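## Task

On the desk beside arm1, build a stack of three objects. Bottom: the small sealed carton. Middle: the wooden block with a single large hole. Top: the long cardboard box. Each one must rest on one of its long faces, sit roughly centred over the item beneath, and stay entirely within the desk top with no overhang. Every other object must finish resting directly on the same piece of furniture it started on. Fail conditions: any object from a furniture top lying on the floor while no gripper holds it, or any object going into or beneath a piece of furniture, even while gripped. The stack must stand without robot support. Finish by opening the gripper and moving the arm away.

## Robot and tools

Robots: three identical i2rt Big YAM arms named arm1, arm2 and arm3. Each has six revolute joints, a two-finger gripper and a wrist camera. With joints 1 and 6 at zero and the hand level and pointing forward, the wrist camera sits on top of the hand and looks toward the fingertips. The hand can reach about 1.0 m from the joint 1 axis. Joints move at different speeds, so the hand may take a wide, curved path between postures.

Frame: a single shared scene frame with its origin on the floor and +z up. The 'hand' point is midway between the fingertips. The hand's z axis runs along the fingers, and the fingers open and close along its y axis. Foot poses are never printed. All commands are joint-space, so no Cartesian poses are sent.

execute_actions: argument 'actions' is a list holding one action or none. An empty list just returns state and images. An action is an object keyed by robot name ('arm1', 'arm2', 'arm3'). Under each name is 'joints', an object of absolute joint targets keyed by joint name. These are not offsets. Any subset of joints may be given. All named motions start at once and may finish at different times. Units and ranges:
- joint1_rad: -2.879 to 2.879 rad. Rotates the arm about its foot; positive is counter-clockwise seen from above; 0 points the arm the way its foot faces.
- joint2_rad (shoulder): 0 to 3.141. At 0 the upper arm points backward, about level; increasing raises it and then swings it forward.
- joint3_rad (elbow): 0 to 3.019. At 0 the forearm is folded onto the upper arm; increasing opens it.
- joint4_rad: -1.692 to 1.57. Hand pitch; positive tips the fingers up.
- joint5_rad: -1.57 to 1.57. Sideways hand swing; positive goes to the arm's right.
- joint6_rad: -2.094 to 2.094. Hand roll; positive is clockwise when viewed from behind the hand.
- gripper_m: 0 to 0.093 m of fingertip gap. Grip force is roughly 50 to 62 N per pad, lower on some units.
Tolerances for 'done' are about ±0.045, 0.14, 0.09, 0.055, 0.03, 0.035 rad for joints 1 to 6 and ±0.003 m for the gripper. One action runs for at most 15 s. An unknown key or an out-of-range number rejects the whole call, and nothing moves. A joint or arm left out may keep pushing toward an earlier target. Argument 'cameras' is a list of 'arm1_cam_wrist', 'arm2_cam_wrist', 'arm3_cam_wrist', 'room_a', 'room_b' or 'all'. Omitted, null or ['all'] returns every camera; [] returns none. The 'pictures' line gives the image order.

wait: 'seconds' from 0 to 10. Sends no command; the robots continue as they were, and it returns the same state and images as an empty action.

zoom_image: 'camera' (one of the five) and 'region' [x0, y0, x1, y1] in pixels from the top-left corner, at most 504 by 504. The camera must have a full image in the latest result. Wrist cameras are 616x616 fisheye; room_a and room_b are 504x504.

finished_scene: 'scene' is the number of the scene being closed. It takes effect after the last command has been held, cannot be undone, reports success and gives the next task. Call it only once the stack stands by itself and the gripper is open and clear.

Result lines: joint_positions gives current angles. joint_torques gives raw drive outputs for joints 1 to 6; these have per-unit offset, scale and noise, are non-zero even with no load, and friction can mask or fake a load. joint_status reports per joint of the last accepted action. 'off_target' means it stopped short and may still push. 'contact_stop' or 'time_out' means it holds where it stopped; a timed-out joint may keep a target near its position and go on pushing, listed in on_its_own. 'not_followed' or 'joint command not followed' (plus a 'cause:' line) means a self- or inter-arm collision check blocked the arm targets; the gripper part still runs, and blocked targets may be retried later. on_its_own lists uncommanded behaviour, and 'held at' is the held target, not the actual position. To stop a joint pushing, send its reported position as the target. Targets very close to the current position may not move it. A joint holding a load may sag.

Hazards: the arms do not stop on contact and can push hard. Sustained pushing or holding heats motors: a MOTOR HOT line appears at 85 °C, and at 100 °C an OVER-TEMPERATURE FAULT drops that arm, gripper included, and shows 'limit_stop_at_motor_heat'; resend targets after cooling. Heat builds while you think and partly carries into the next scene. A hard press between two robots ends the run, and hard hits may too. No line reports robot-to-robot contact. The collision check can act too late and ignores fingers, gripper housings and wrist cameras. Robots do not wait for each other. Avoid drops, slips, slams and forceful pushes. Never let objects reach the floor, or go inside or under furniture. Loose objects may sometimes get a brief external nudge, so check the stack before finishing.

Each tool is called by a JSON object that holds its "fn" and its "kwargs", one argument or row to a line.

## Session

{"fn": "execute_actions", "kwargs": {
  "actions": []
}}

Scene clock: 0.00 s.
Joint torques (N m, as the arm reports them, + toward a larger angle): no reading
arm1.joint_positions: joint1_rad=-0.486 joint2_rad=+0.539 joint3_rad=+1.396 joint4_rad=-1.272 joint5_rad=-0.054 joint6_rad=-0.363 gripper_m=+0.094
arm1.joint_status: not commanded
arm1.hand: x=-1.1791 y=-0.2939 z=+1.3661 quat_wxyz=(-0.160, -0.666, -0.508, +0.522) (m; scene frame)
arm2.joint_positions: joint1_rad=-0.627 joint2_rad=+0.475 joint3_rad=+1.458 joint4_rad=-1.264 joint5_rad=-0.285 joint6_rad=-0.462 gripper_m=+0.094
arm2.joint_status: not commanded
arm2.hand: x=+0.0755 y=-0.1764 z=+1.5282 quat_wxyz=(-0.508, +0.649, -0.463, -0.327) (m; scene frame)
arm3.joint_positions: joint1_rad=+0.794 joint2_rad=+0.323 joint3_rad=+1.380 joint4_rad=-1.430 joint5_rad=-0.175 joint6_rad=+0.748 gripper_m=+0.095
arm3.joint_status: not commanded
arm3.hand: x=+1.0976 y=+0.5017 z=+1.3600 quat_wxyz=(-0.502, -0.262, -0.782, -0.259) (m; scene frame)
pictures: arm1_cam_wrist, arm2_cam_wrist, arm3_cam_wrist, room_a, room_b
Images, in order (width x height): arm1_cam_wrist 616x616, arm2_cam_wrist 616x616, arm3_cam_wrist 616x616, room_a 504x504, room_b 504x504.

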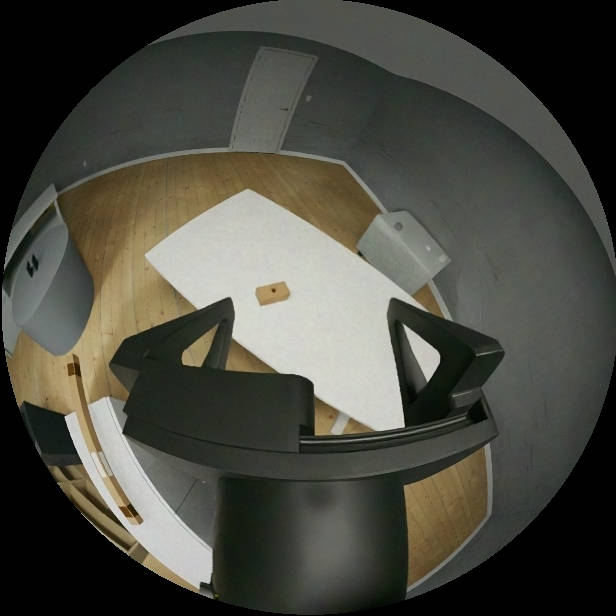

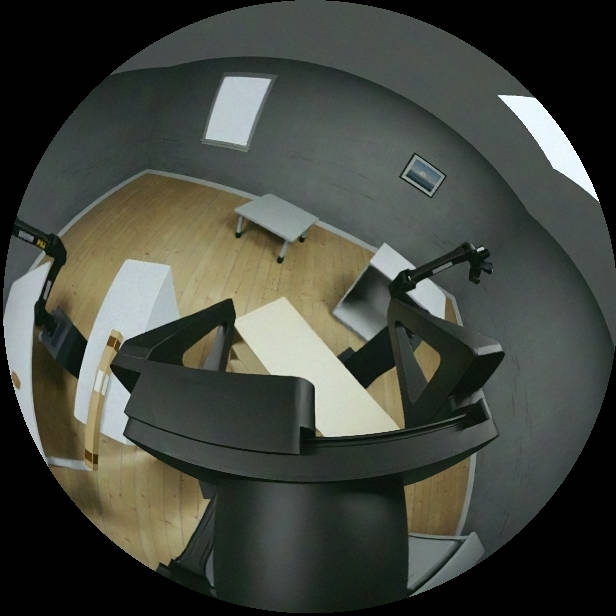

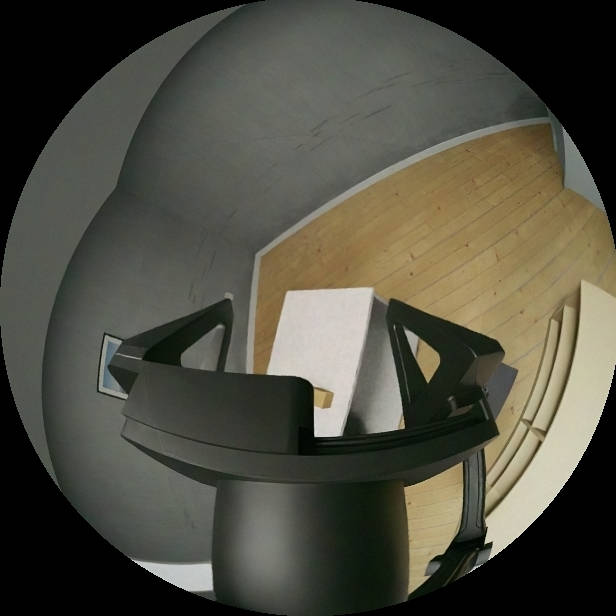

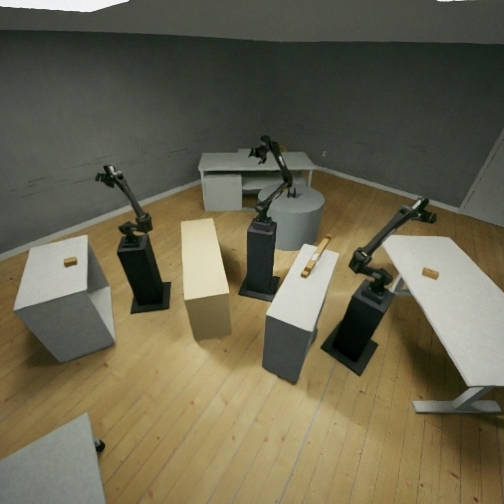

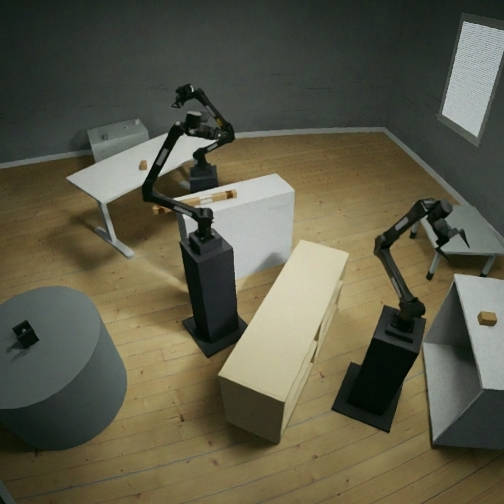

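{"fn": "zoom_image", "kwargs": {
  "camera": "room_a",
  "region": [250, 170, 504, 424]
}}

{"fn": "zoom_image", "kwargs": {
  "camera": "room_a",
  "region": [0, 130, 300, 370]
}}

{"fn": "zoom_image", "kwargs": {
  "camera": "room_b",
  "region": [60, 70, 310, 290]
}}

Region (250, 170, 504, 424) of room_a's 504x504 image, scaled by 1.984, with more detail than that image has.

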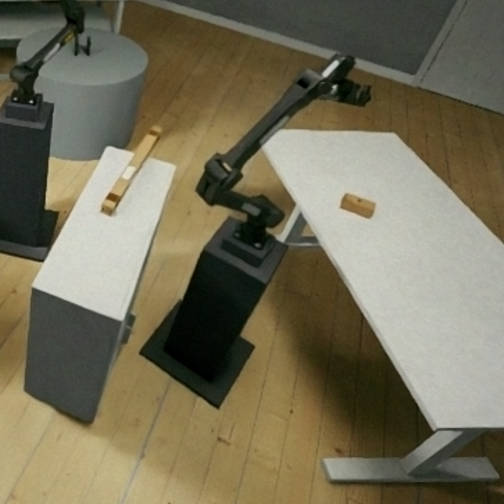

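Region (0, 130, 300, 370) of room_a's 504x504 image, scaled by 1.680, with more detail than that image has; it fills the top 403 rows of this view, and the rest is white.

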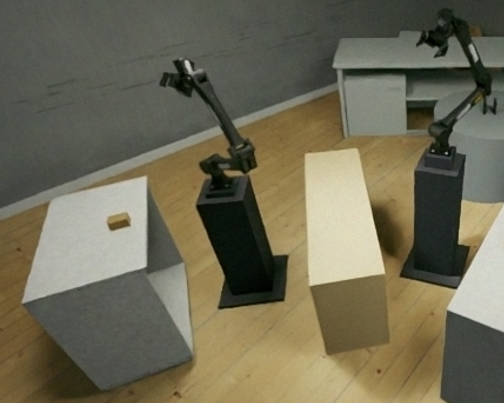

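Region (60, 70, 310, 290) of room_b's 504x504 image, scaled by 2.016, with more detail than that image has; it fills the top 444 rows of this view, and the rest is white.

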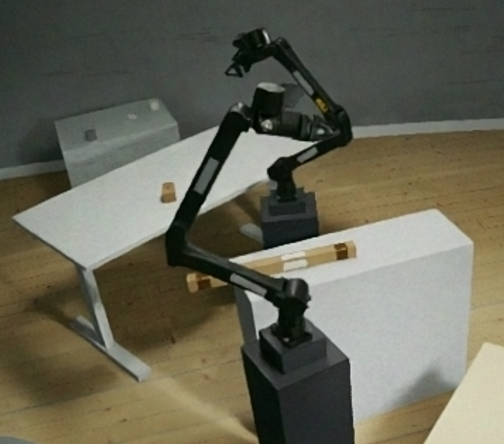

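{"fn": "execute_actions", "kwargs": {
  "actions": [
    {"arm1":{"joints":{"joint5_rad":0,"joint6_rad":0,"joint4_rad":-1.6}},"arm2":{"joints":{"joint5_rad":0,"joint6_rad":0,"joint4_rad":-1.6}},"arm3":{"joints":{"joint5_rad":0,"joint6_rad":0,"joint4_rad":-1.6}}}
  ],
  "cameras": []
}}

{"fn": "execute_actions", "kwargs": {
  "actions": [
    {"arm1":{"joints":{"joint1_rad":0.0}},"arm2":{"joints":{"joint1_rad":0}},"arm3":{"joints":{"joint1_rad":0.3}}}
  ],
  "cameras": []
}}

{"fn": "execute_actions", "kwargs": {
  "actions": [
    {"arm1":{"joints":{"joint2_rad":1.2}},"arm2":{"joints":{"joint3_rad":1.0}},"arm3":{"joints":{"joint2_rad":1.2,"joint3_rad":1.2}}}
  ]
}}

Scene clock: 24.43 s.
Joint torques (N m, as the arm reports them, + toward a larger angle): arm1=[ 0.09  4.99 10.15  1.11  0.15  0.05] | arm2=[-0.38  3.45  6.39  1.27  0.17  0.2 ] | arm3=[ 0.13  5.44  8.71  0.81  0.23 -0.14]
arm1.joint_positions: joint1_rad=-0.486 joint2_rad=+0.539 joint3_rad=+1.396 joint4_rad=-1.583 joint5_rad=-0.003 joint6_rad=-0.009 gripper_m=+0.094
arm1.joint_status: all done
arm1.hand: x=-1.1610 y=-0.2558 z=+1.3020 quat_wxyz=(-0.172, -0.819, -0.402, +0.372) (m; scene frame)
arm2.joint_positions: joint1_rad=-0.627 joint2_rad=+0.475 joint3_rad=+1.458 joint4_rad=-1.588 joint5_rad=-0.004 joint6_rad=-0.010 gripper_m=+0.094
arm2.joint_status: all done
arm2.hand: x=+0.1109 y=-0.2186 z=+1.4548 quat_wxyz=(-0.378, +0.515, -0.722, -0.266) (m; scene frame)
arm3.joint_positions: joint1_rad=+0.794 joint2_rad=+0.323 joint3_rad=+1.380 joint4_rad=-1.591 joint5_rad=-0.003 joint6_rad=+0.013 gripper_m=+0.095
arm3.joint_status: all done
arm3.hand: x=+1.0818 y=+0.4721 z=+1.3239 quat_wxyz=(-0.496, -0.014, -0.868, +0.009) (m; scene frame)
pictures: none
No camera images: the call's "cameras" was empty. Leave "cameras" out to get every camera's image.

Scene clock: 25.67 s.
Joint torques (N m, as the arm reports them, + toward a larger angle): arm1=[ 0.66  4.92 10.2   1.11  0.08  0.04] | arm2=[0.13 3.41 6.57 1.37 0.13 0.2 ] | arm3=[-0.66  5.57  8.65  0.81  0.2  -0.16]
arm1.joint_positions: joint1_rad=-0.007 joint2_rad=+0.539 joint3_rad=+1.396 joint4_rad=-1.583 joint5_rad=-0.001 joint6_rad=-0.008 gripper_m=+0.094
arm1.joint_status: all done
arm1.hand: x=-1.0900 y=-0.2888 z=+1.3010 quat_wxyz=(-0.253, -0.702, -0.585, +0.319) (m; scene frame)
arm2.joint_positions: joint1_rad=-0.006 joint2_rad=+0.475 joint3_rad=+1.458 joint4_rad=-1.588 joint5_rad=-0.003 joint6_rad=-0.010 gripper_m=+0.094
arm2.joint_status: all done
arm2.hand: x=+0.0315 y=-0.2161 z=+1.4549 quat_wxyz=(-0.278, +0.710, -0.531, -0.370) (m; scene frame)
arm3.joint_positions: joint1_rad=+0.310 joint2_rad=+0.323 joint3_rad=+1.380 joint4_rad=-1.591 joint5_rad=-0.002 joint6_rad=+0.012 gripper_m=+0.095
arm3.joint_status: all done
arm3.hand: x=+1.0710 y=+0.4332 z=+1.3244 quat_wxyz=(-0.482, -0.222, -0.838, +0.128) (m; scene frame)
pictures: none
No camera images: the call's "cameras" was empty. Leave "cameras" out to get every camera's image.

Scene clock: 27.17 s.
Joint torques (N m, as the arm reports them, + toward a larger angle): arm1=[ 0.49 -7.01 12.58  0.15  0.09  0.04] | arm2=[0.36 0.41 6.76 0.72 0.15 0.2 ] | arm3=[-0.89 -9.23 10.43 -0.41  0.21 -0.15]
arm1.joint_positions: joint1_rad=-0.007 joint2_rad=+1.209 joint3_rad=+1.396 joint4_rad=-1.586 joint5_rad=-0.001 joint6_rad=-0.008 gripper_m=+0.094
arm1.joint_status: all done
arm1.hand: x=-1.1311 y=-0.4866 z=+1.1288 quat_wxyz=(-0.048, -0.767, -0.636, +0.068) (m; scene frame)
arm2.joint_positions: joint1_rad=-0.006 joint2_rad=+0.479 joint3_rad=+1.003 joint4_rad=-1.589 joint5_rad=-0.003 joint6_rad=-0.010 gripper_m=+0.094
arm2.joint_status: all done
arm2.hand: x=+0.0211 y=-0.1820 z=+1.2537 quat_wxyz=(-0.148, +0.776, -0.580, -0.199) (m; scene frame)
arm3.joint_positions: joint1_rad=+0.310 joint2_rad=+1.202 joint3_rad=+1.202 joint4_rad=-1.593 joint5_rad=-0.002 joint6_rad=+0.012 gripper_m=+0.095
arm3.joint_status: all done
arm3.hand: x=+1.2810 y=+0.3110 z=+1.0659 quat_wxyz=(+0.009, -0.260, -0.966, +0.003) (m; scene frame)
pictures: arm1_cam_wrist, arm2_cam_wrist, arm3_cam_wrist, room_a, room_b
Images, in order (width x height): arm1_cam_wrist 616x616, arm2_cam_wrist 616x616, arm3_cam_wrist 616x616, room_a 504x504, room_b 504x504.

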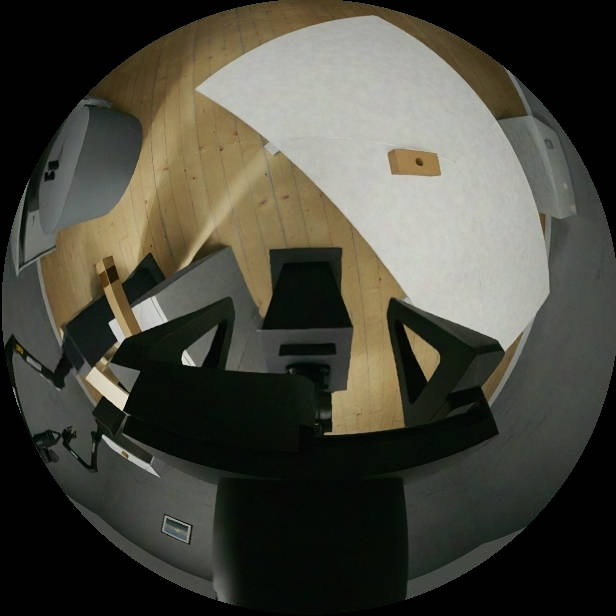

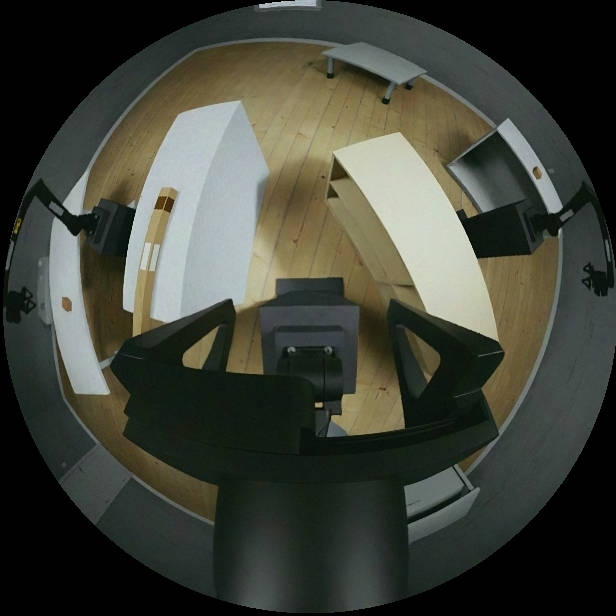

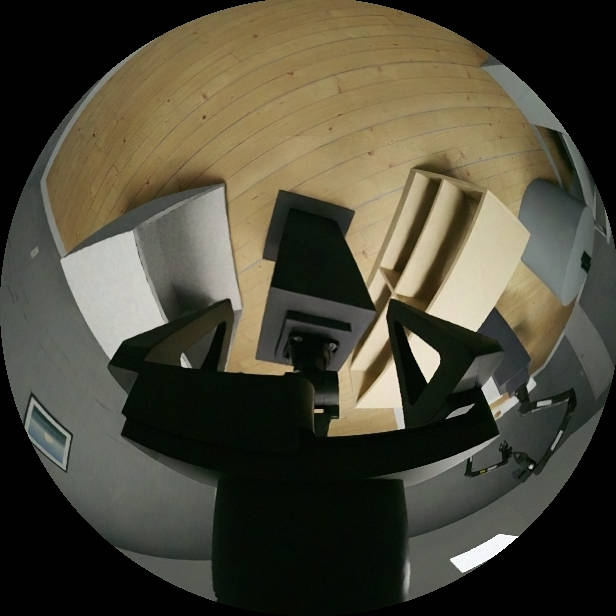

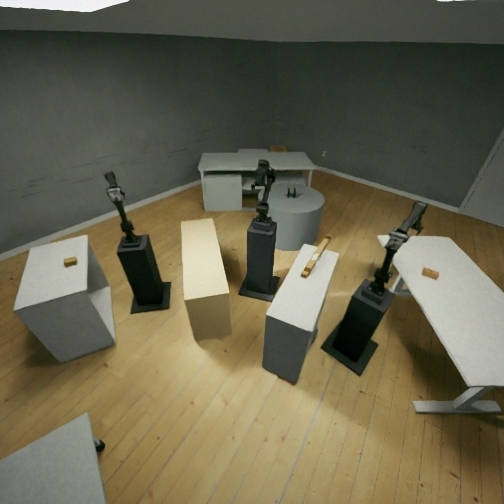

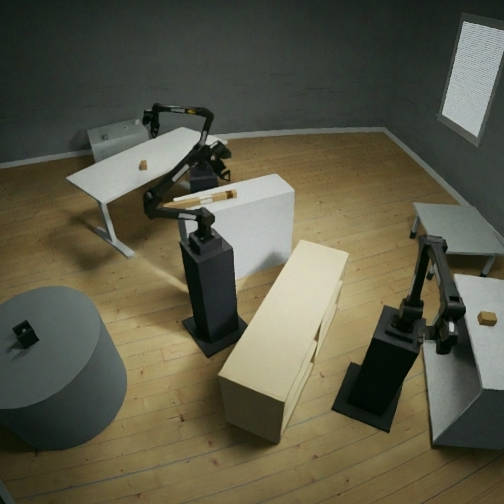

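{"fn": "execute_actions", "kwargs": {
  "actions": [
    {"arm1":{"joints":{"joint1_rad":1.3,"joint2_rad":1.2,"joint3_rad":1.4,"joint4_rad":-1.2}},"arm2":{"joints":{"joint1_rad":-1.1,"joint2_rad":1.2,"joint3_rad":1.3,"joint4_rad":-1.1}},"arm3":{"joints":{"joint1_rad":1.3,"joint2_rad":1.2,"joint3_rad":1.4,"joint4_rad":-1.2}}}
  ]
}}

Scene clock: 142.50 s.
Joint torques (N m, as the arm reports them, + toward a larger angle): arm1=[-0.08 -7.69 11.95  2.08  0.03  0.03] | arm2=[ 0.13 -9.91 10.09  1.97  0.11  0.17] | arm3=[  0.22 -10.43  15.31   1.08   0.15  -0.14]
arm1.joint_positions: joint1_rad=+1.301 joint2_rad=+1.209 joint3_rad=+1.396 joint4_rad=-1.216 joint5_rad=-0.001 joint6_rad=-0.007 gripper_m=+0.094
arm1.joint_status: all done
arm1.hand: x=-0.6525 y=-0.3257 z=+1.1567 quat_wxyz=(-0.255, -0.216, -0.941, +0.059) (m; scene frame)
arm2.joint_positions: joint1_rad=-1.102 joint2_rad=+1.216 joint3_rad=+1.269 joint4_rad=-1.119 joint5_rad=-0.002 joint6_rad=-0.009 gripper_m=+0.094
arm2.joint_status: all done
arm2.hand: x=+0.3986 y=-0.0322 z=+1.2253 quat_wxyz=(-0.231, +0.360, -0.899, -0.090) (m; scene frame)
arm3.joint_positions: joint1_rad=+1.296 joint2_rad=+1.202 joint3_rad=+1.358 joint4_rad=-1.213 joint5_rad=-0.001 joint6_rad=+0.011 gripper_m=+0.095
arm3.joint_status: all done
arm3.hand: x=+1.3961 y=+0.6751 z=+1.1515 quat_wxyz=(-0.245, +0.223, -0.942, -0.054) (m; scene frame)
pictures: arm1_cam_wrist, arm2_cam_wrist, arm3_cam_wrist, room_a, room_b
Images, in order (width x height): arm1_cam_wrist 616x616, arm2_cam_wrist 616x616, arm3_cam_wrist 616x616, room_a 504x504, room_b 504x504.

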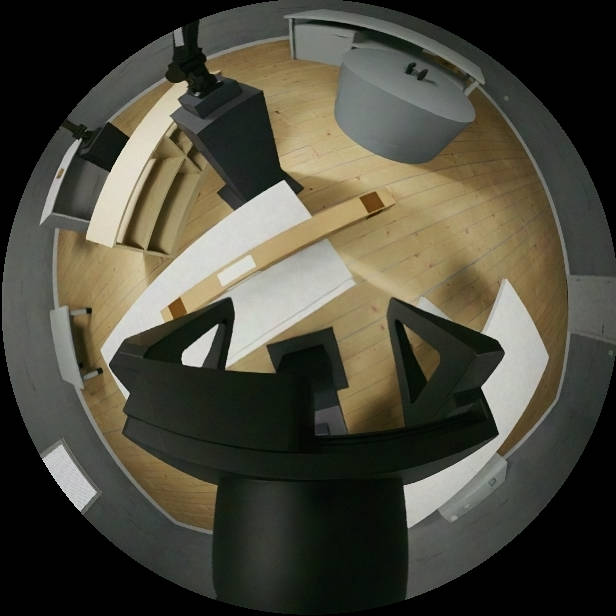

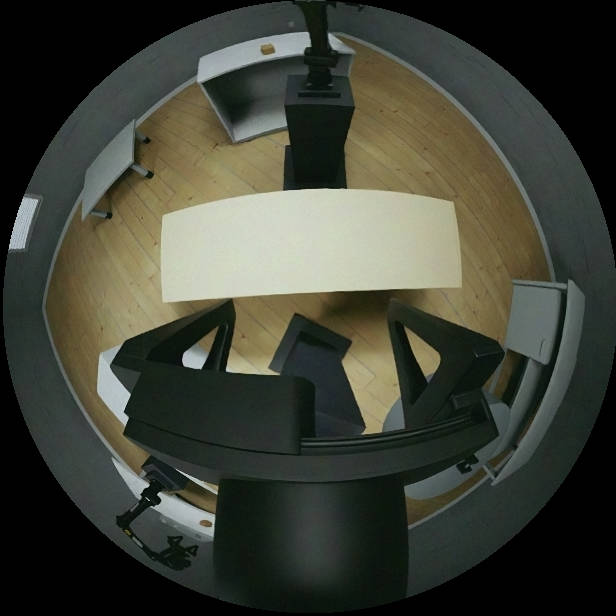

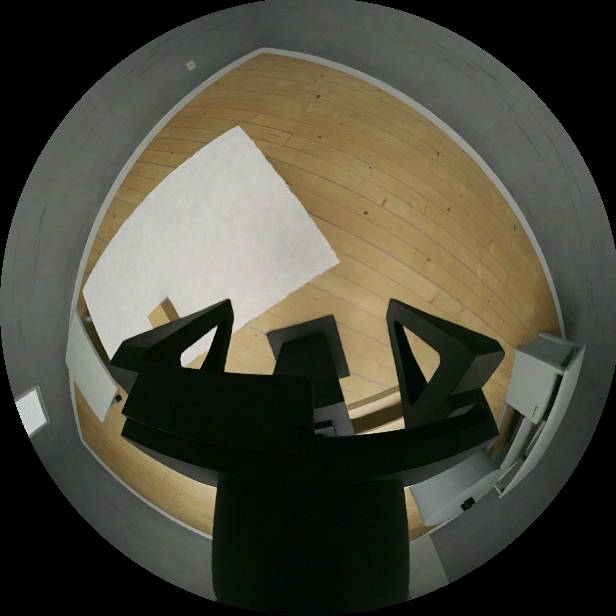

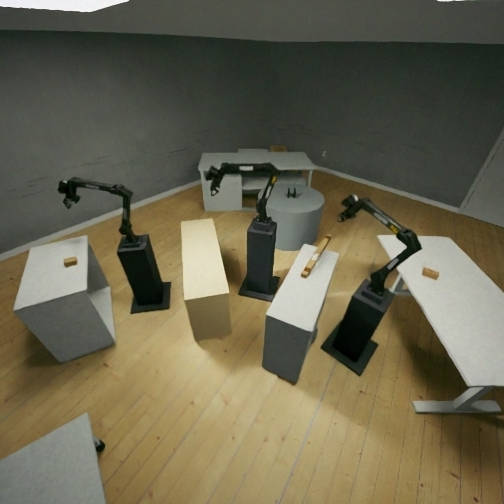

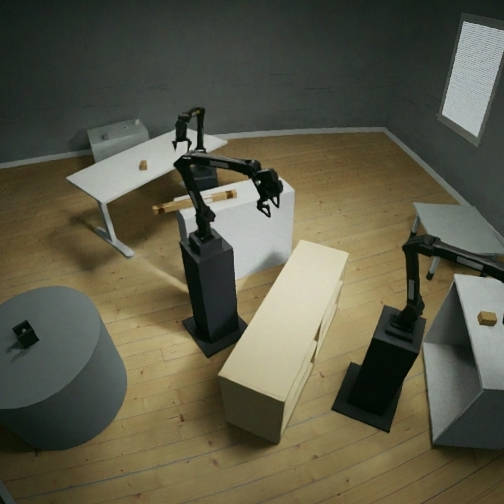

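{"fn": "execute_actions", "kwargs": {
  "actions": [
    {"arm1":{"joints":{"joint1_rad":1.8}},"arm2":{"joints":{"joint2_rad":1.5}},"arm3":{"joints":{"joint1_rad":2.0}}}
  ],
  "cameras": ["arm1_cam_wrist","arm2_cam_wrist","arm3_cam_wrist"]
}}

Scene clock: 153.60 s.
Joint torques (N m, as the arm reports them, + toward a larger angle): arm1=[-0.09 -7.66 11.96  2.06  0.01  0.02] | arm2=[ -0.14 -13.12   9.59   1.42   0.11   0.2 ] | arm3=[  0.3  -10.48  15.28   1.05   0.15  -0.13]
arm1.joint_positions: joint1_rad=+1.803 joint2_rad=+1.209 joint3_rad=+1.396 joint4_rad=-1.216 joint5_rad=+0.000 joint6_rad=-0.007 gripper_m=+0.094
arm1.joint_status: all done
arm1.hand: x=-0.6061 y=-0.1054 z=+1.1580 quat_wxyz=(-0.263, +0.024, -0.965, -0.009) (m; scene frame)
arm2.joint_positions: joint1_rad=-1.102 joint2_rad=+1.522 joint3_rad=+1.269 joint4_rad=-1.116 joint5_rad=-0.002 joint6_rad=-0.009 gripper_m=+0.094
arm2.joint_status: all done
arm2.hand: x=+0.4245 y=-0.0085 z=+1.0865 quat_wxyz=(-0.092, +0.370, -0.924, -0.035) (m; scene frame)
arm3.joint_positions: joint1_rad=+1.997 joint2_rad=+1.202 joint3_rad=+1.358 joint4_rad=-1.213 joint5_rad=+0.000 joint6_rad=+0.011 gripper_m=+0.095
arm3.joint_status: all done
arm3.hand: x=+1.1714 y=+0.8839 z=+1.1485 quat_wxyz=(-0.207, +0.533, -0.809, -0.136) (m; scene frame)
pictures: arm1_cam_wrist, arm2_cam_wrist, arm3_cam_wrist
Images, in order (width x height): arm1_cam_wrist 616x616, arm2_cam_wrist 616x616, arm3_cam_wrist 616x616.

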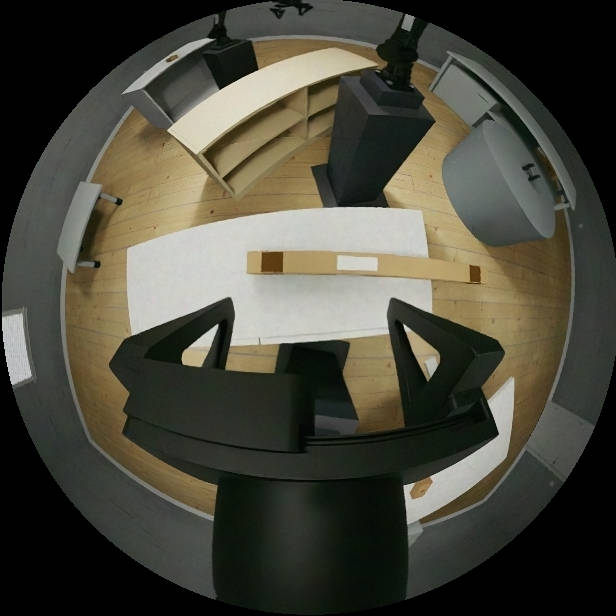

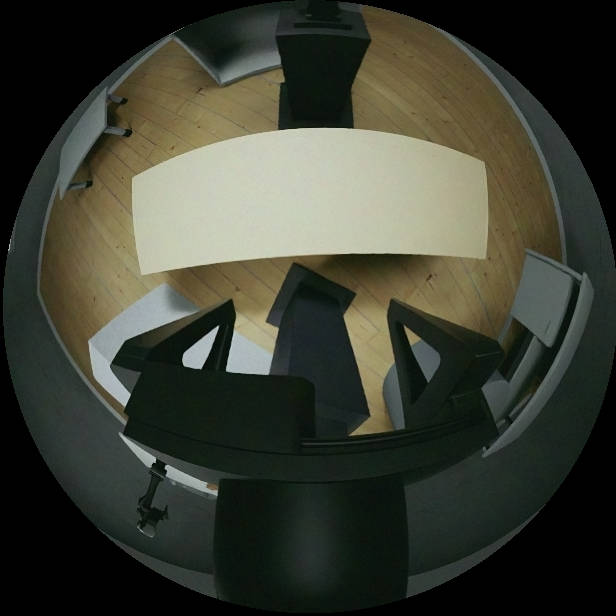

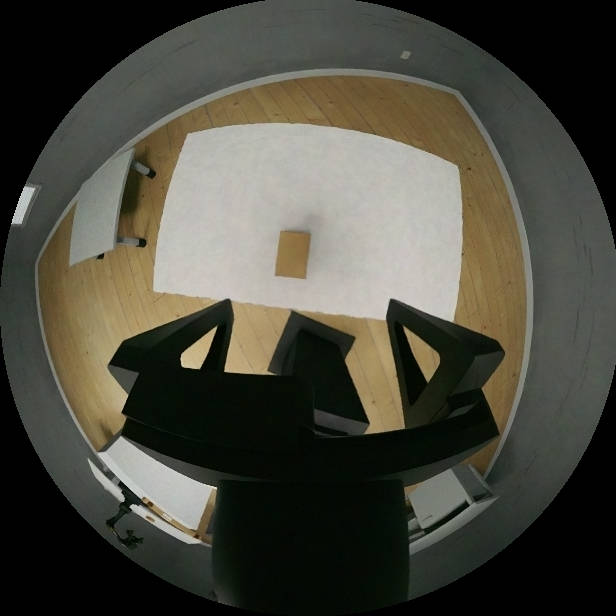

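{"fn": "zoom_image", "kwargs": {
  "camera": "arm3_cam_wrist",
  "region": [230, 190, 370, 330]
}}

{"fn": "zoom_image", "kwargs": {
  "camera": "arm1_cam_wrist",
  "region": [220, 180, 500, 360]
}}

Region (230, 190, 370, 330) of arm3_cam_wrist's 616x616 image, scaled by 3.600, with more detail than that image has.

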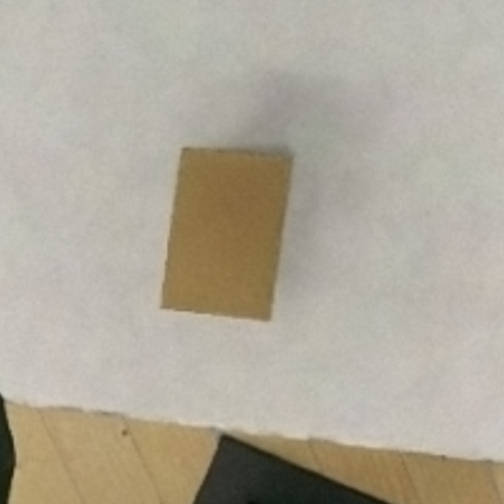

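Region (220, 180, 500, 360) of arm1_cam_wrist's 616x616 image, scaled by 1.800, with more detail than that image has; it fills the top 324 rows of this view, and the rest is white.

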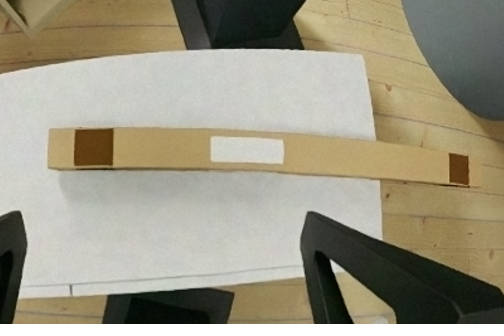

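{"fn": "execute_actions", "kwargs": {
  "actions": [
    {"arm1":{"joints":{"joint1_rad":1.456,"joint2_rad":1.9,"joint3_rad":1.54,"joint4_rad":-1.19,"joint6_rad":1.236}},"arm2":{"joints":{"joint1_rad":-0.1,"joint2_rad":0.9}},"arm3":{"joints":{"joint1_rad":2.077,"joint2_rad":1.797,"joint3_rad":1.38,"joint4_rad":-1.13,"joint6_rad":0.186}}}
  ]
}}

Scene clock: 234.23 s.
Joint torques (N m, as the arm reports them, + toward a larger angle): arm1=[  0.82 -16.67  11.71   0.65   0.13   0.05] | arm2=[ 0.11 -4.61  9.93  2.25  0.07  0.2 ] | arm3=[  0.14 -19.19  11.35   0.03   0.16   0.12]
arm1.joint_positions: joint1_rad=+1.448 joint2_rad=+1.909 joint3_rad=+1.521 joint4_rad=-1.198 joint5_rad=+0.000 joint6_rad=+1.227 gripper_m=+0.094
arm1.joint_status: all done
arm1.hand: x=-0.5279 y=-0.2947 z=+0.8611 quat_wxyz=(+0.014, -0.695, -0.719, +0.004) (m; scene frame)
arm2.joint_positions: joint1_rad=-0.104 joint2_rad=+0.900 joint3_rad=+1.269 joint4_rad=-1.113 joint5_rad=-0.001 joint6_rad=-0.008 gripper_m=+0.094
arm2.joint_status: all done
arm2.hand: x=-0.0001 y=+0.0291 z=+1.3522 quat_wxyz=(-0.256, +0.706, -0.585, -0.307) (m; scene frame)
arm3.joint_positions: joint1_rad=+2.075 joint2_rad=+1.816 joint3_rad=+1.358 joint4_rad=-1.137 joint5_rad=+0.000 joint6_rad=+0.173 gripper_m=+0.095
arm3.joint_status: all done
arm3.hand: x=+1.1605 y=+0.9580 z=+0.8608 quat_wxyz=(+0.013, +0.513, -0.858, +0.014) (m; scene frame)
pictures: arm1_cam_wrist, arm2_cam_wrist, arm3_cam_wrist, room_a, room_b
Images, in order (width x height): arm1_cam_wrist 616x616, arm2_cam_wrist 616x616, arm3_cam_wrist 616x616, room_a 504x504, room_b 504x504.

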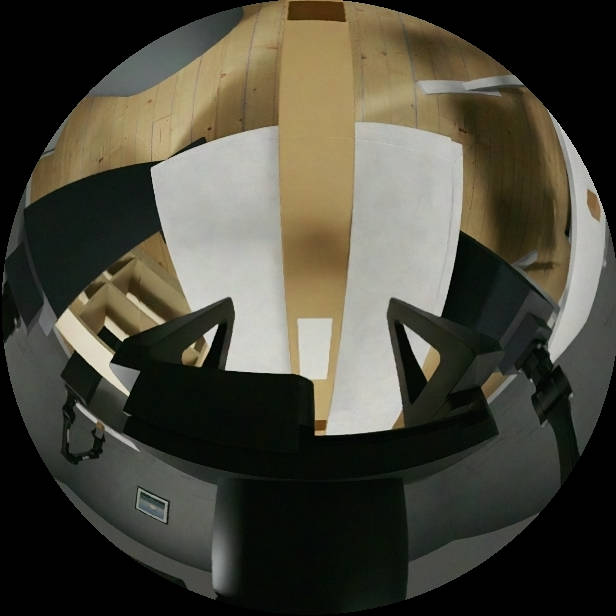

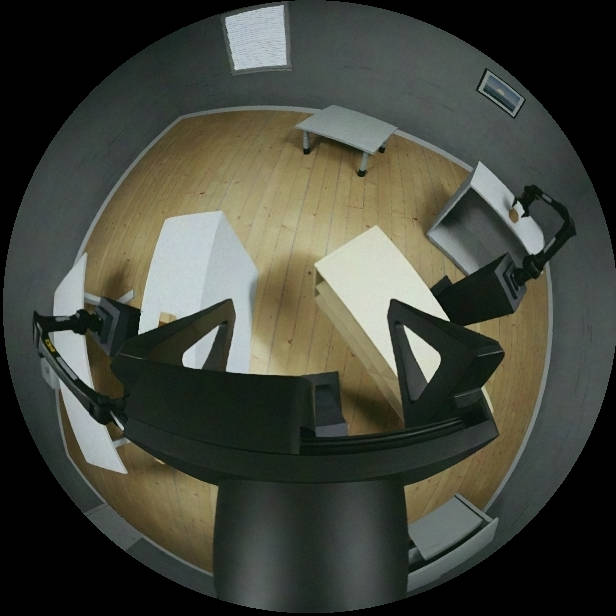

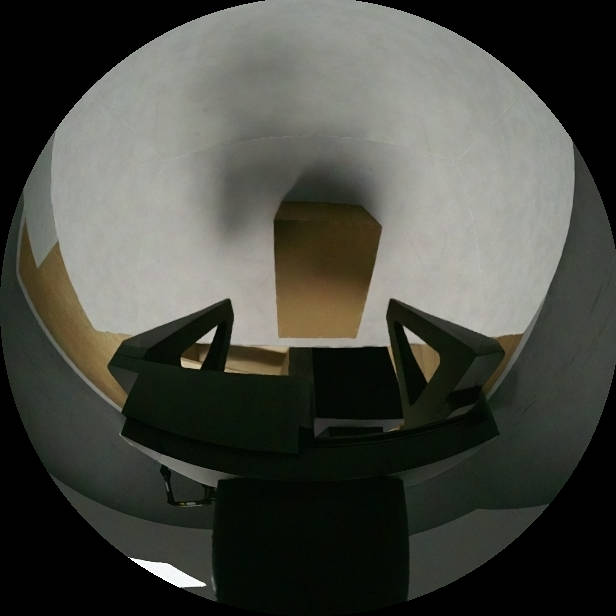

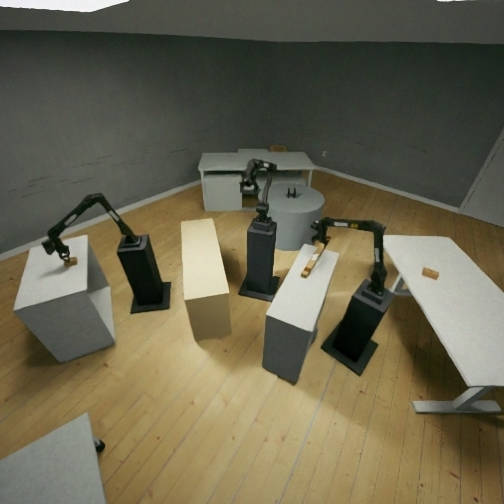

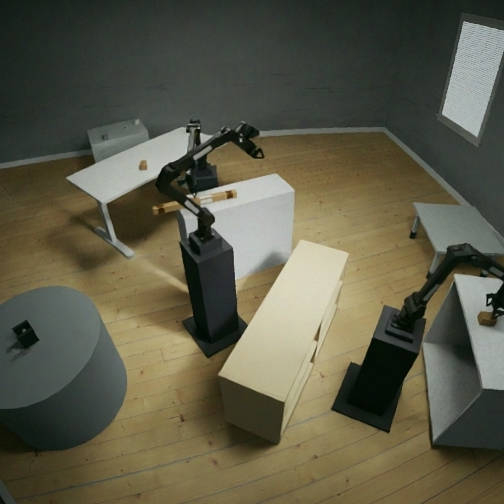

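{"fn": "execute_actions", "kwargs": {
  "actions": [
    {"arm1":{"joints":{"joint1_rad":1.485,"joint2_rad":1.99,"joint3_rad":1.418,"joint4_rad":-0.975,"joint6_rad":1.27}},"arm3":{"joints":{"joint1_rad":2.055,"joint2_rad":1.86,"joint3_rad":1.215,"joint4_rad":-0.90,"joint6_rad":0.24}}}
  ],
  "cameras": ["arm1_cam_wrist","arm3_cam_wrist","room_a"]
}}

Scene clock: 260.03 s.
Joint torques (N m, as the arm reports them, + toward a larger angle): arm1=[  0.2  -16.02   9.79   0.98   0.13   0.04] | arm2=[-0.13 -4.31 10.11  2.26  0.05  0.15] | arm3=[ -0.94 -16.72   8.42   0.24   0.22   0.12]
arm1.joint_positions: joint1_rad=+1.483 joint2_rad=+1.988 joint3_rad=+1.411 joint4_rad=-0.990 joint5_rad=+0.000 joint6_rad=+1.261 gripper_m=+0.094
arm1.joint_status: all done
arm1.hand: x=-0.5259 y=-0.2741 z=+0.7816 quat_wxyz=(+0.005, -0.695, -0.719, +0.000) (m; scene frame)
arm2.joint_positions: joint1_rad=-0.104 joint2_rad=+0.900 joint3_rad=+1.269 joint4_rad=-1.113 joint5_rad=-0.001 joint6_rad=-0.008 gripper_m=+0.094
arm2.joint_status: not commanded
arm2.hand: x=-0.0001 y=+0.0291 z=+1.3522 quat_wxyz=(-0.256, +0.706, -0.585, -0.307) (m; scene frame)
arm3.joint_positions: joint1_rad=+2.064 joint2_rad=+1.852 joint3_rad=+1.216 joint4_rad=-0.911 joint5_rad=-0.002 joint6_rad=+0.228 gripper_m=+0.095
arm3.joint_status: all done
arm3.hand: x=+1.1621 y=+0.9449 z=+0.7971 quat_wxyz=(-0.005, +0.485, -0.875, -0.002) (m; scene frame)
pictures: arm1_cam_wrist, arm3_cam_wrist, room_a
Images, in order (width x height): arm1_cam_wrist 616x616, arm3_cam_wrist 616x616, room_a 504x504.

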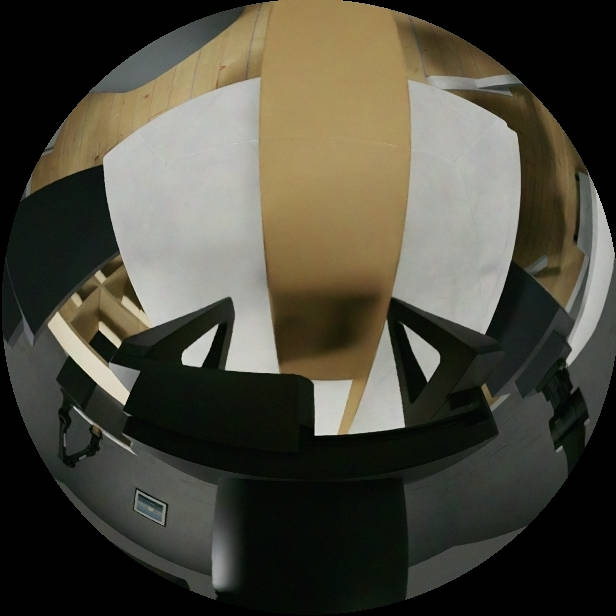

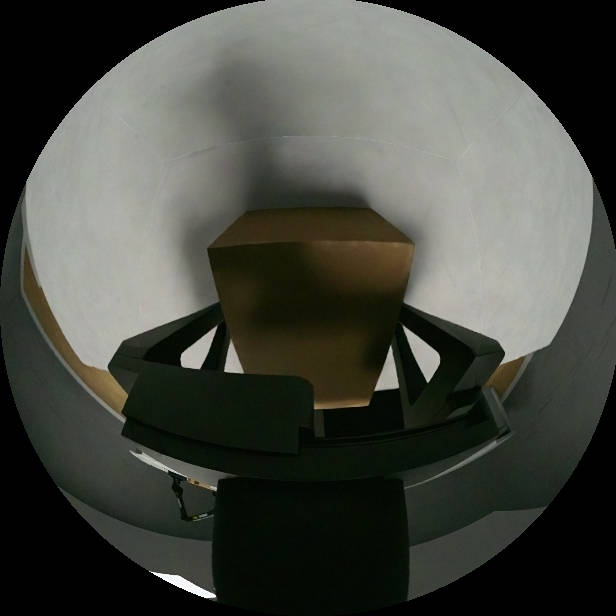

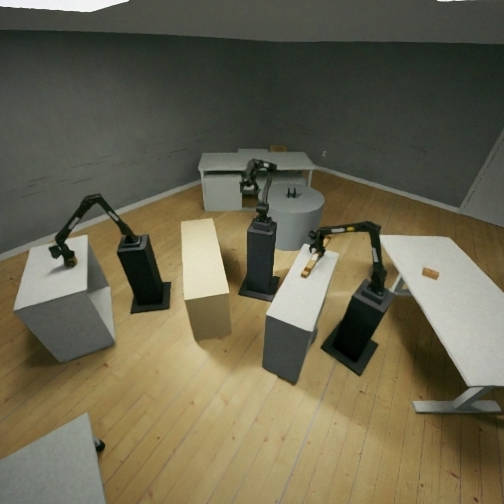

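{"fn": "execute_actions", "kwargs": {
  "actions": [
    {"arm1":{"joints":{"gripper_m":0.03}},"arm3":{"joints":{"gripper_m":0.045}}}
  ],
  "cameras": ["arm1_cam_wrist","arm3_cam_wrist"]
}}

Scene clock: 271.47 s.
Joint torques (N m, as the arm reports them, + toward a larger angle): arm1=[  0.19 -15.93   9.74   0.94   0.13   0.03] | arm2=[ 0.32 -4.68 10.1   2.25  0.06  0.19] | arm3=[ -0.78 -16.76   8.37   0.23   0.2    0.11]
arm1.joint_positions: joint1_rad=+1.483 joint2_rad=+1.988 joint3_rad=+1.411 joint4_rad=-0.990 joint5_rad=+0.000 joint6_rad=+1.263 gripper_m=+0.049
arm1.joint_status: gripper_m off_target (ended at +0.049, target +0.030)
arm1.hand: x=-0.5257 y=-0.2742 z=+0.7816 quat_wxyz=(+0.005, -0.695, -0.719, -0.001) (m; scene frame)
arm2.joint_positions: joint1_rad=-0.104 joint2_rad=+0.900 joint3_rad=+1.269 joint4_rad=-1.113 joint5_rad=-0.001 joint6_rad=-0.008 gripper_m=+0.094
arm2.joint_status: not commanded
arm2.hand: x=-0.0001 y=+0.0291 z=+1.3522 quat_wxyz=(-0.256, +0.706, -0.585, -0.307) (m; scene frame)
arm3.joint_positions: joint1_rad=+2.064 joint2_rad=+1.852 joint3_rad=+1.216 joint4_rad=-0.911 joint5_rad=-0.001 joint6_rad=+0.229 gripper_m=+0.060
arm3.joint_status: gripper_m off_target (ended at +0.060, target +0.045)
arm3.hand: x=+1.1622 y=+0.9450 z=+0.7971 quat_wxyz=(-0.005, +0.485, -0.875, -0.002) (m; scene frame)
pictures: arm1_cam_wrist, arm3_cam_wrist
Images, in order (width x height): arm1_cam_wrist 616x616, arm3_cam_wrist 616x616.

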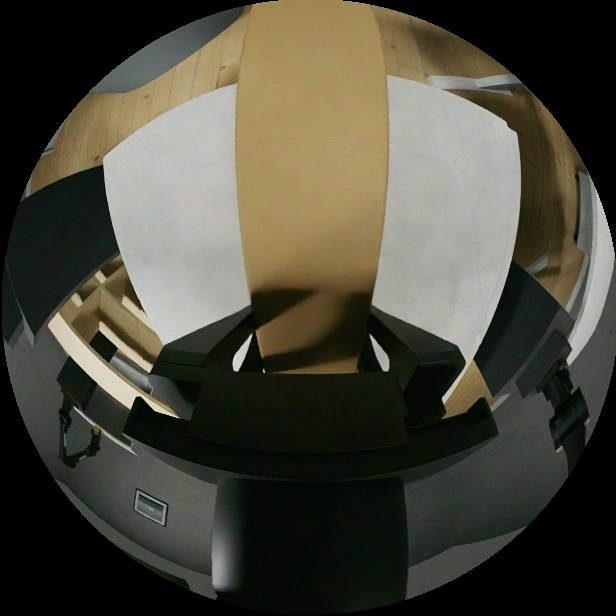

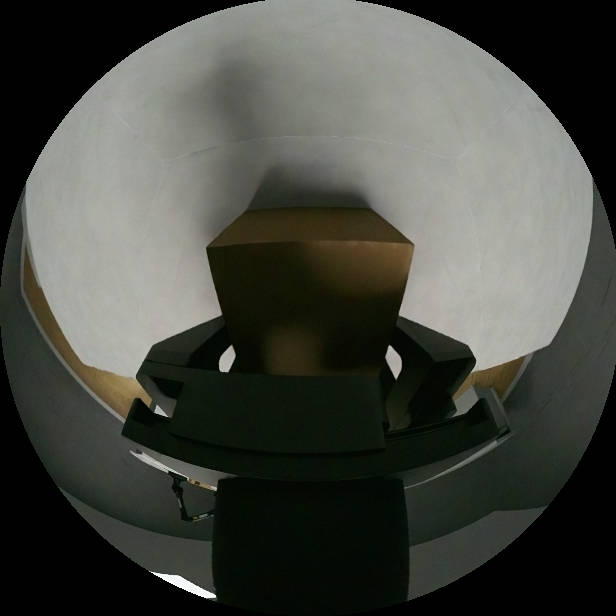

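{"fn": "execute_actions", "kwargs": {
  "actions": [
    {"arm1":{"joints":{"joint2_rad":1.65,"joint3_rad":1.4,"joint4_rad":-1.32}},"arm3":{"joints":{"joint2_rad":1.55,"joint3_rad":1.27,"joint4_rad":-1.29}}}
  ],
  "cameras": ["room_a"]
}}

Scene clock: 288.23 s.
Joint torques (N m, as the arm reports them, + toward a larger angle): arm1=[  0.25 -11.54  11.67  -0.21   0.13   0.03] | arm2=[ 0.04 -4.05 10.03  2.25  0.06  0.18] | arm3=[ -0.76 -13.51  13.52  -0.55   0.2    0.12]
arm1.joint_positions: joint1_rad=+1.483 joint2_rad=+1.637 joint3_rad=+1.387 joint4_rad=-1.306 joint5_rad=+0.000 joint6_rad=+1.263 gripper_m=+0.049
arm1.joint_status: all done
arm1.hand: x=-0.5916 y=-0.2565 z=+0.9507 quat_wxyz=(+0.001, -0.695, -0.719, -0.003) (m; scene frame)
arm2.joint_positions: joint1_rad=-0.104 joint2_rad=+0.900 joint3_rad=+1.269 joint4_rad=-1.113 joint5_rad=-0.001 joint6_rad=-0.008 gripper_m=+0.094
arm2.joint_status: not commanded
arm2.hand: x=-0.0001 y=+0.0291 z=+1.3522 quat_wxyz=(-0.256, +0.706, -0.585, -0.307) (m; scene frame)
arm3.joint_positions: joint1_rad=+2.064 joint2_rad=+1.543 joint3_rad=+1.231 joint4_rad=-1.280 joint5_rad=-0.001 joint6_rad=+0.229 gripper_m=+0.060
arm3.joint_status: all done
arm3.hand: x=+1.1401 y=+0.8826 z=+0.9428 quat_wxyz=(+0.012, +0.484, -0.875, +0.013) (m; scene frame)
pictures: room_a
Images, in order (width x height): room_a 504x504.

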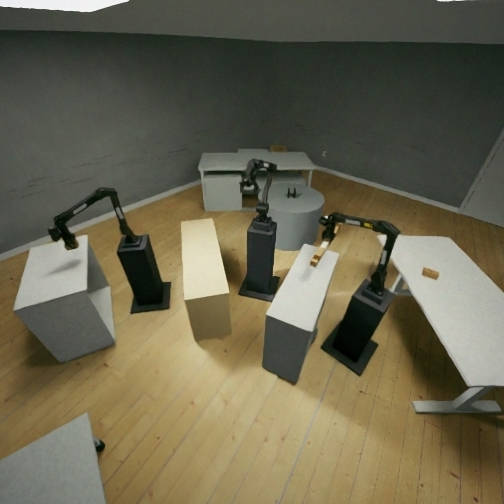

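{"fn": "execute_actions", "kwargs": {
  "actions": [
    {"arm1":{"joints":{"joint1_rad":-1.19,"joint6_rad":1.22}},"arm3":{"joints":{"joint1_rad":-1.62,"joint6_rad":0.0}}}
  ],
  "cameras": ["room_a","room_b","arm1_cam_wrist","arm3_cam_wrist"]
}}

Scene clock: 301.10 s.
Joint torques (N m, as the arm reports them, + toward a larger angle): arm1=[  0.48 -11.78  11.74  -0.2    0.09  -0.08] | arm2=[ 0.27 -4.14  9.99  2.21  0.07  0.21] | arm3=[  0.38 -14.03  13.63  -0.53   0.05  -0.15]
arm1.joint_positions: joint1_rad=-1.198 joint2_rad=+1.643 joint3_rad=+1.387 joint4_rad=-1.306 joint5_rad=+0.001 joint6_rad=+1.227 gripper_m=+0.049
arm1.joint_status: all done
arm1.hand: x=-1.5415 y=-0.2127 z=+0.9585 quat_wxyz=(-0.001, -0.867, +0.497, +0.010) (m; scene frame)
arm2.joint_positions: joint1_rad=-0.104 joint2_rad=+0.900 joint3_rad=+1.269 joint4_rad=-1.113 joint5_rad=-0.001 joint6_rad=-0.008 gripper_m=+0.094
arm2.joint_status: not commanded
arm2.hand: x=-0.0001 y=+0.0291 z=+1.3522 quat_wxyz=(-0.256, +0.706, -0.585, -0.307) (m; scene frame)
arm3.joint_positions: joint1_rad=-1.622 joint2_rad=+1.550 joint3_rad=+1.231 joint4_rad=-1.280 joint5_rad=+0.001 joint6_rad=+0.012 gripper_m=+0.060
arm3.joint_status: all done
arm3.hand: x=+0.6620 y=+0.1892 z=+0.9502 quat_wxyz=(-0.001, -0.942, -0.336, -0.011) (m; scene frame)
pictures: arm1_cam_wrist, arm3_cam_wrist, room_a, room_b
Images, in order (width x height): arm1_cam_wrist 616x616, arm3_cam_wrist 616x616, room_a 504x504, room_b 504x504.

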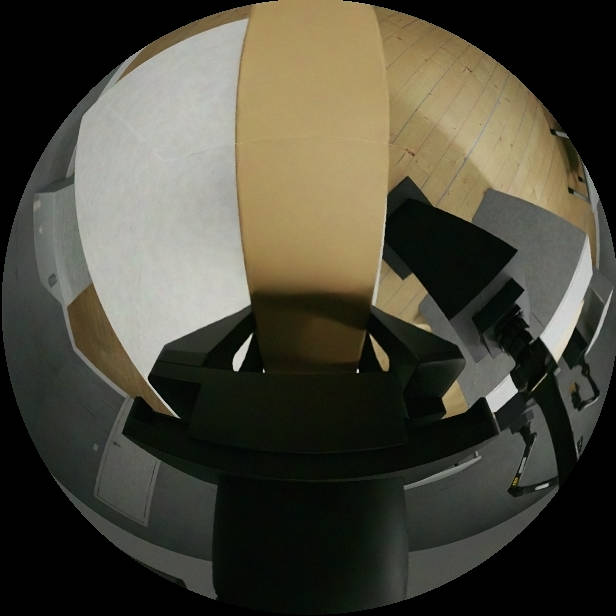

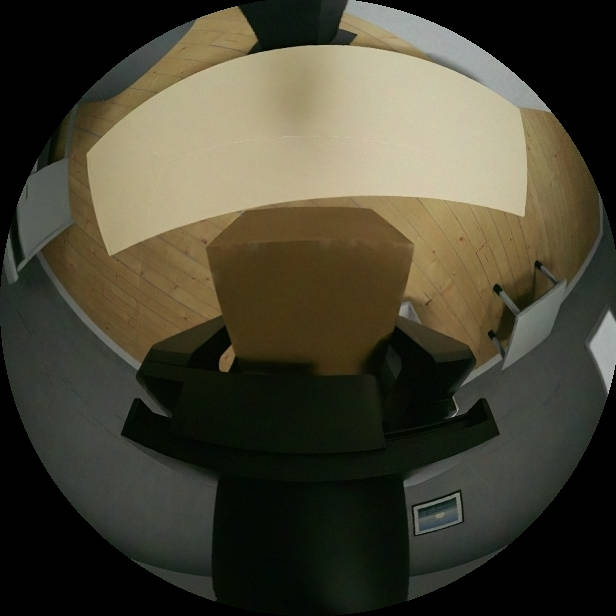

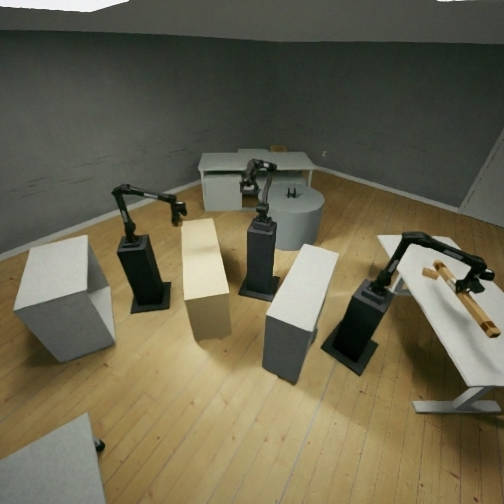

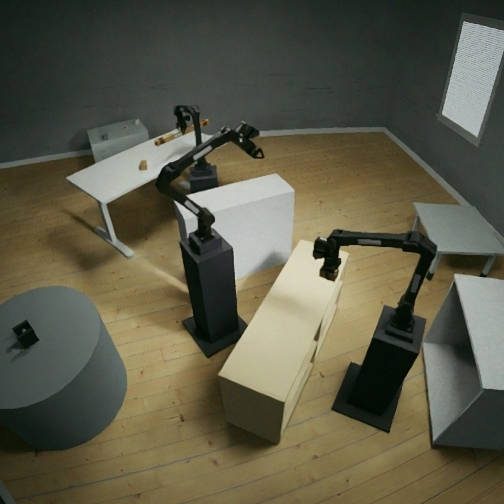

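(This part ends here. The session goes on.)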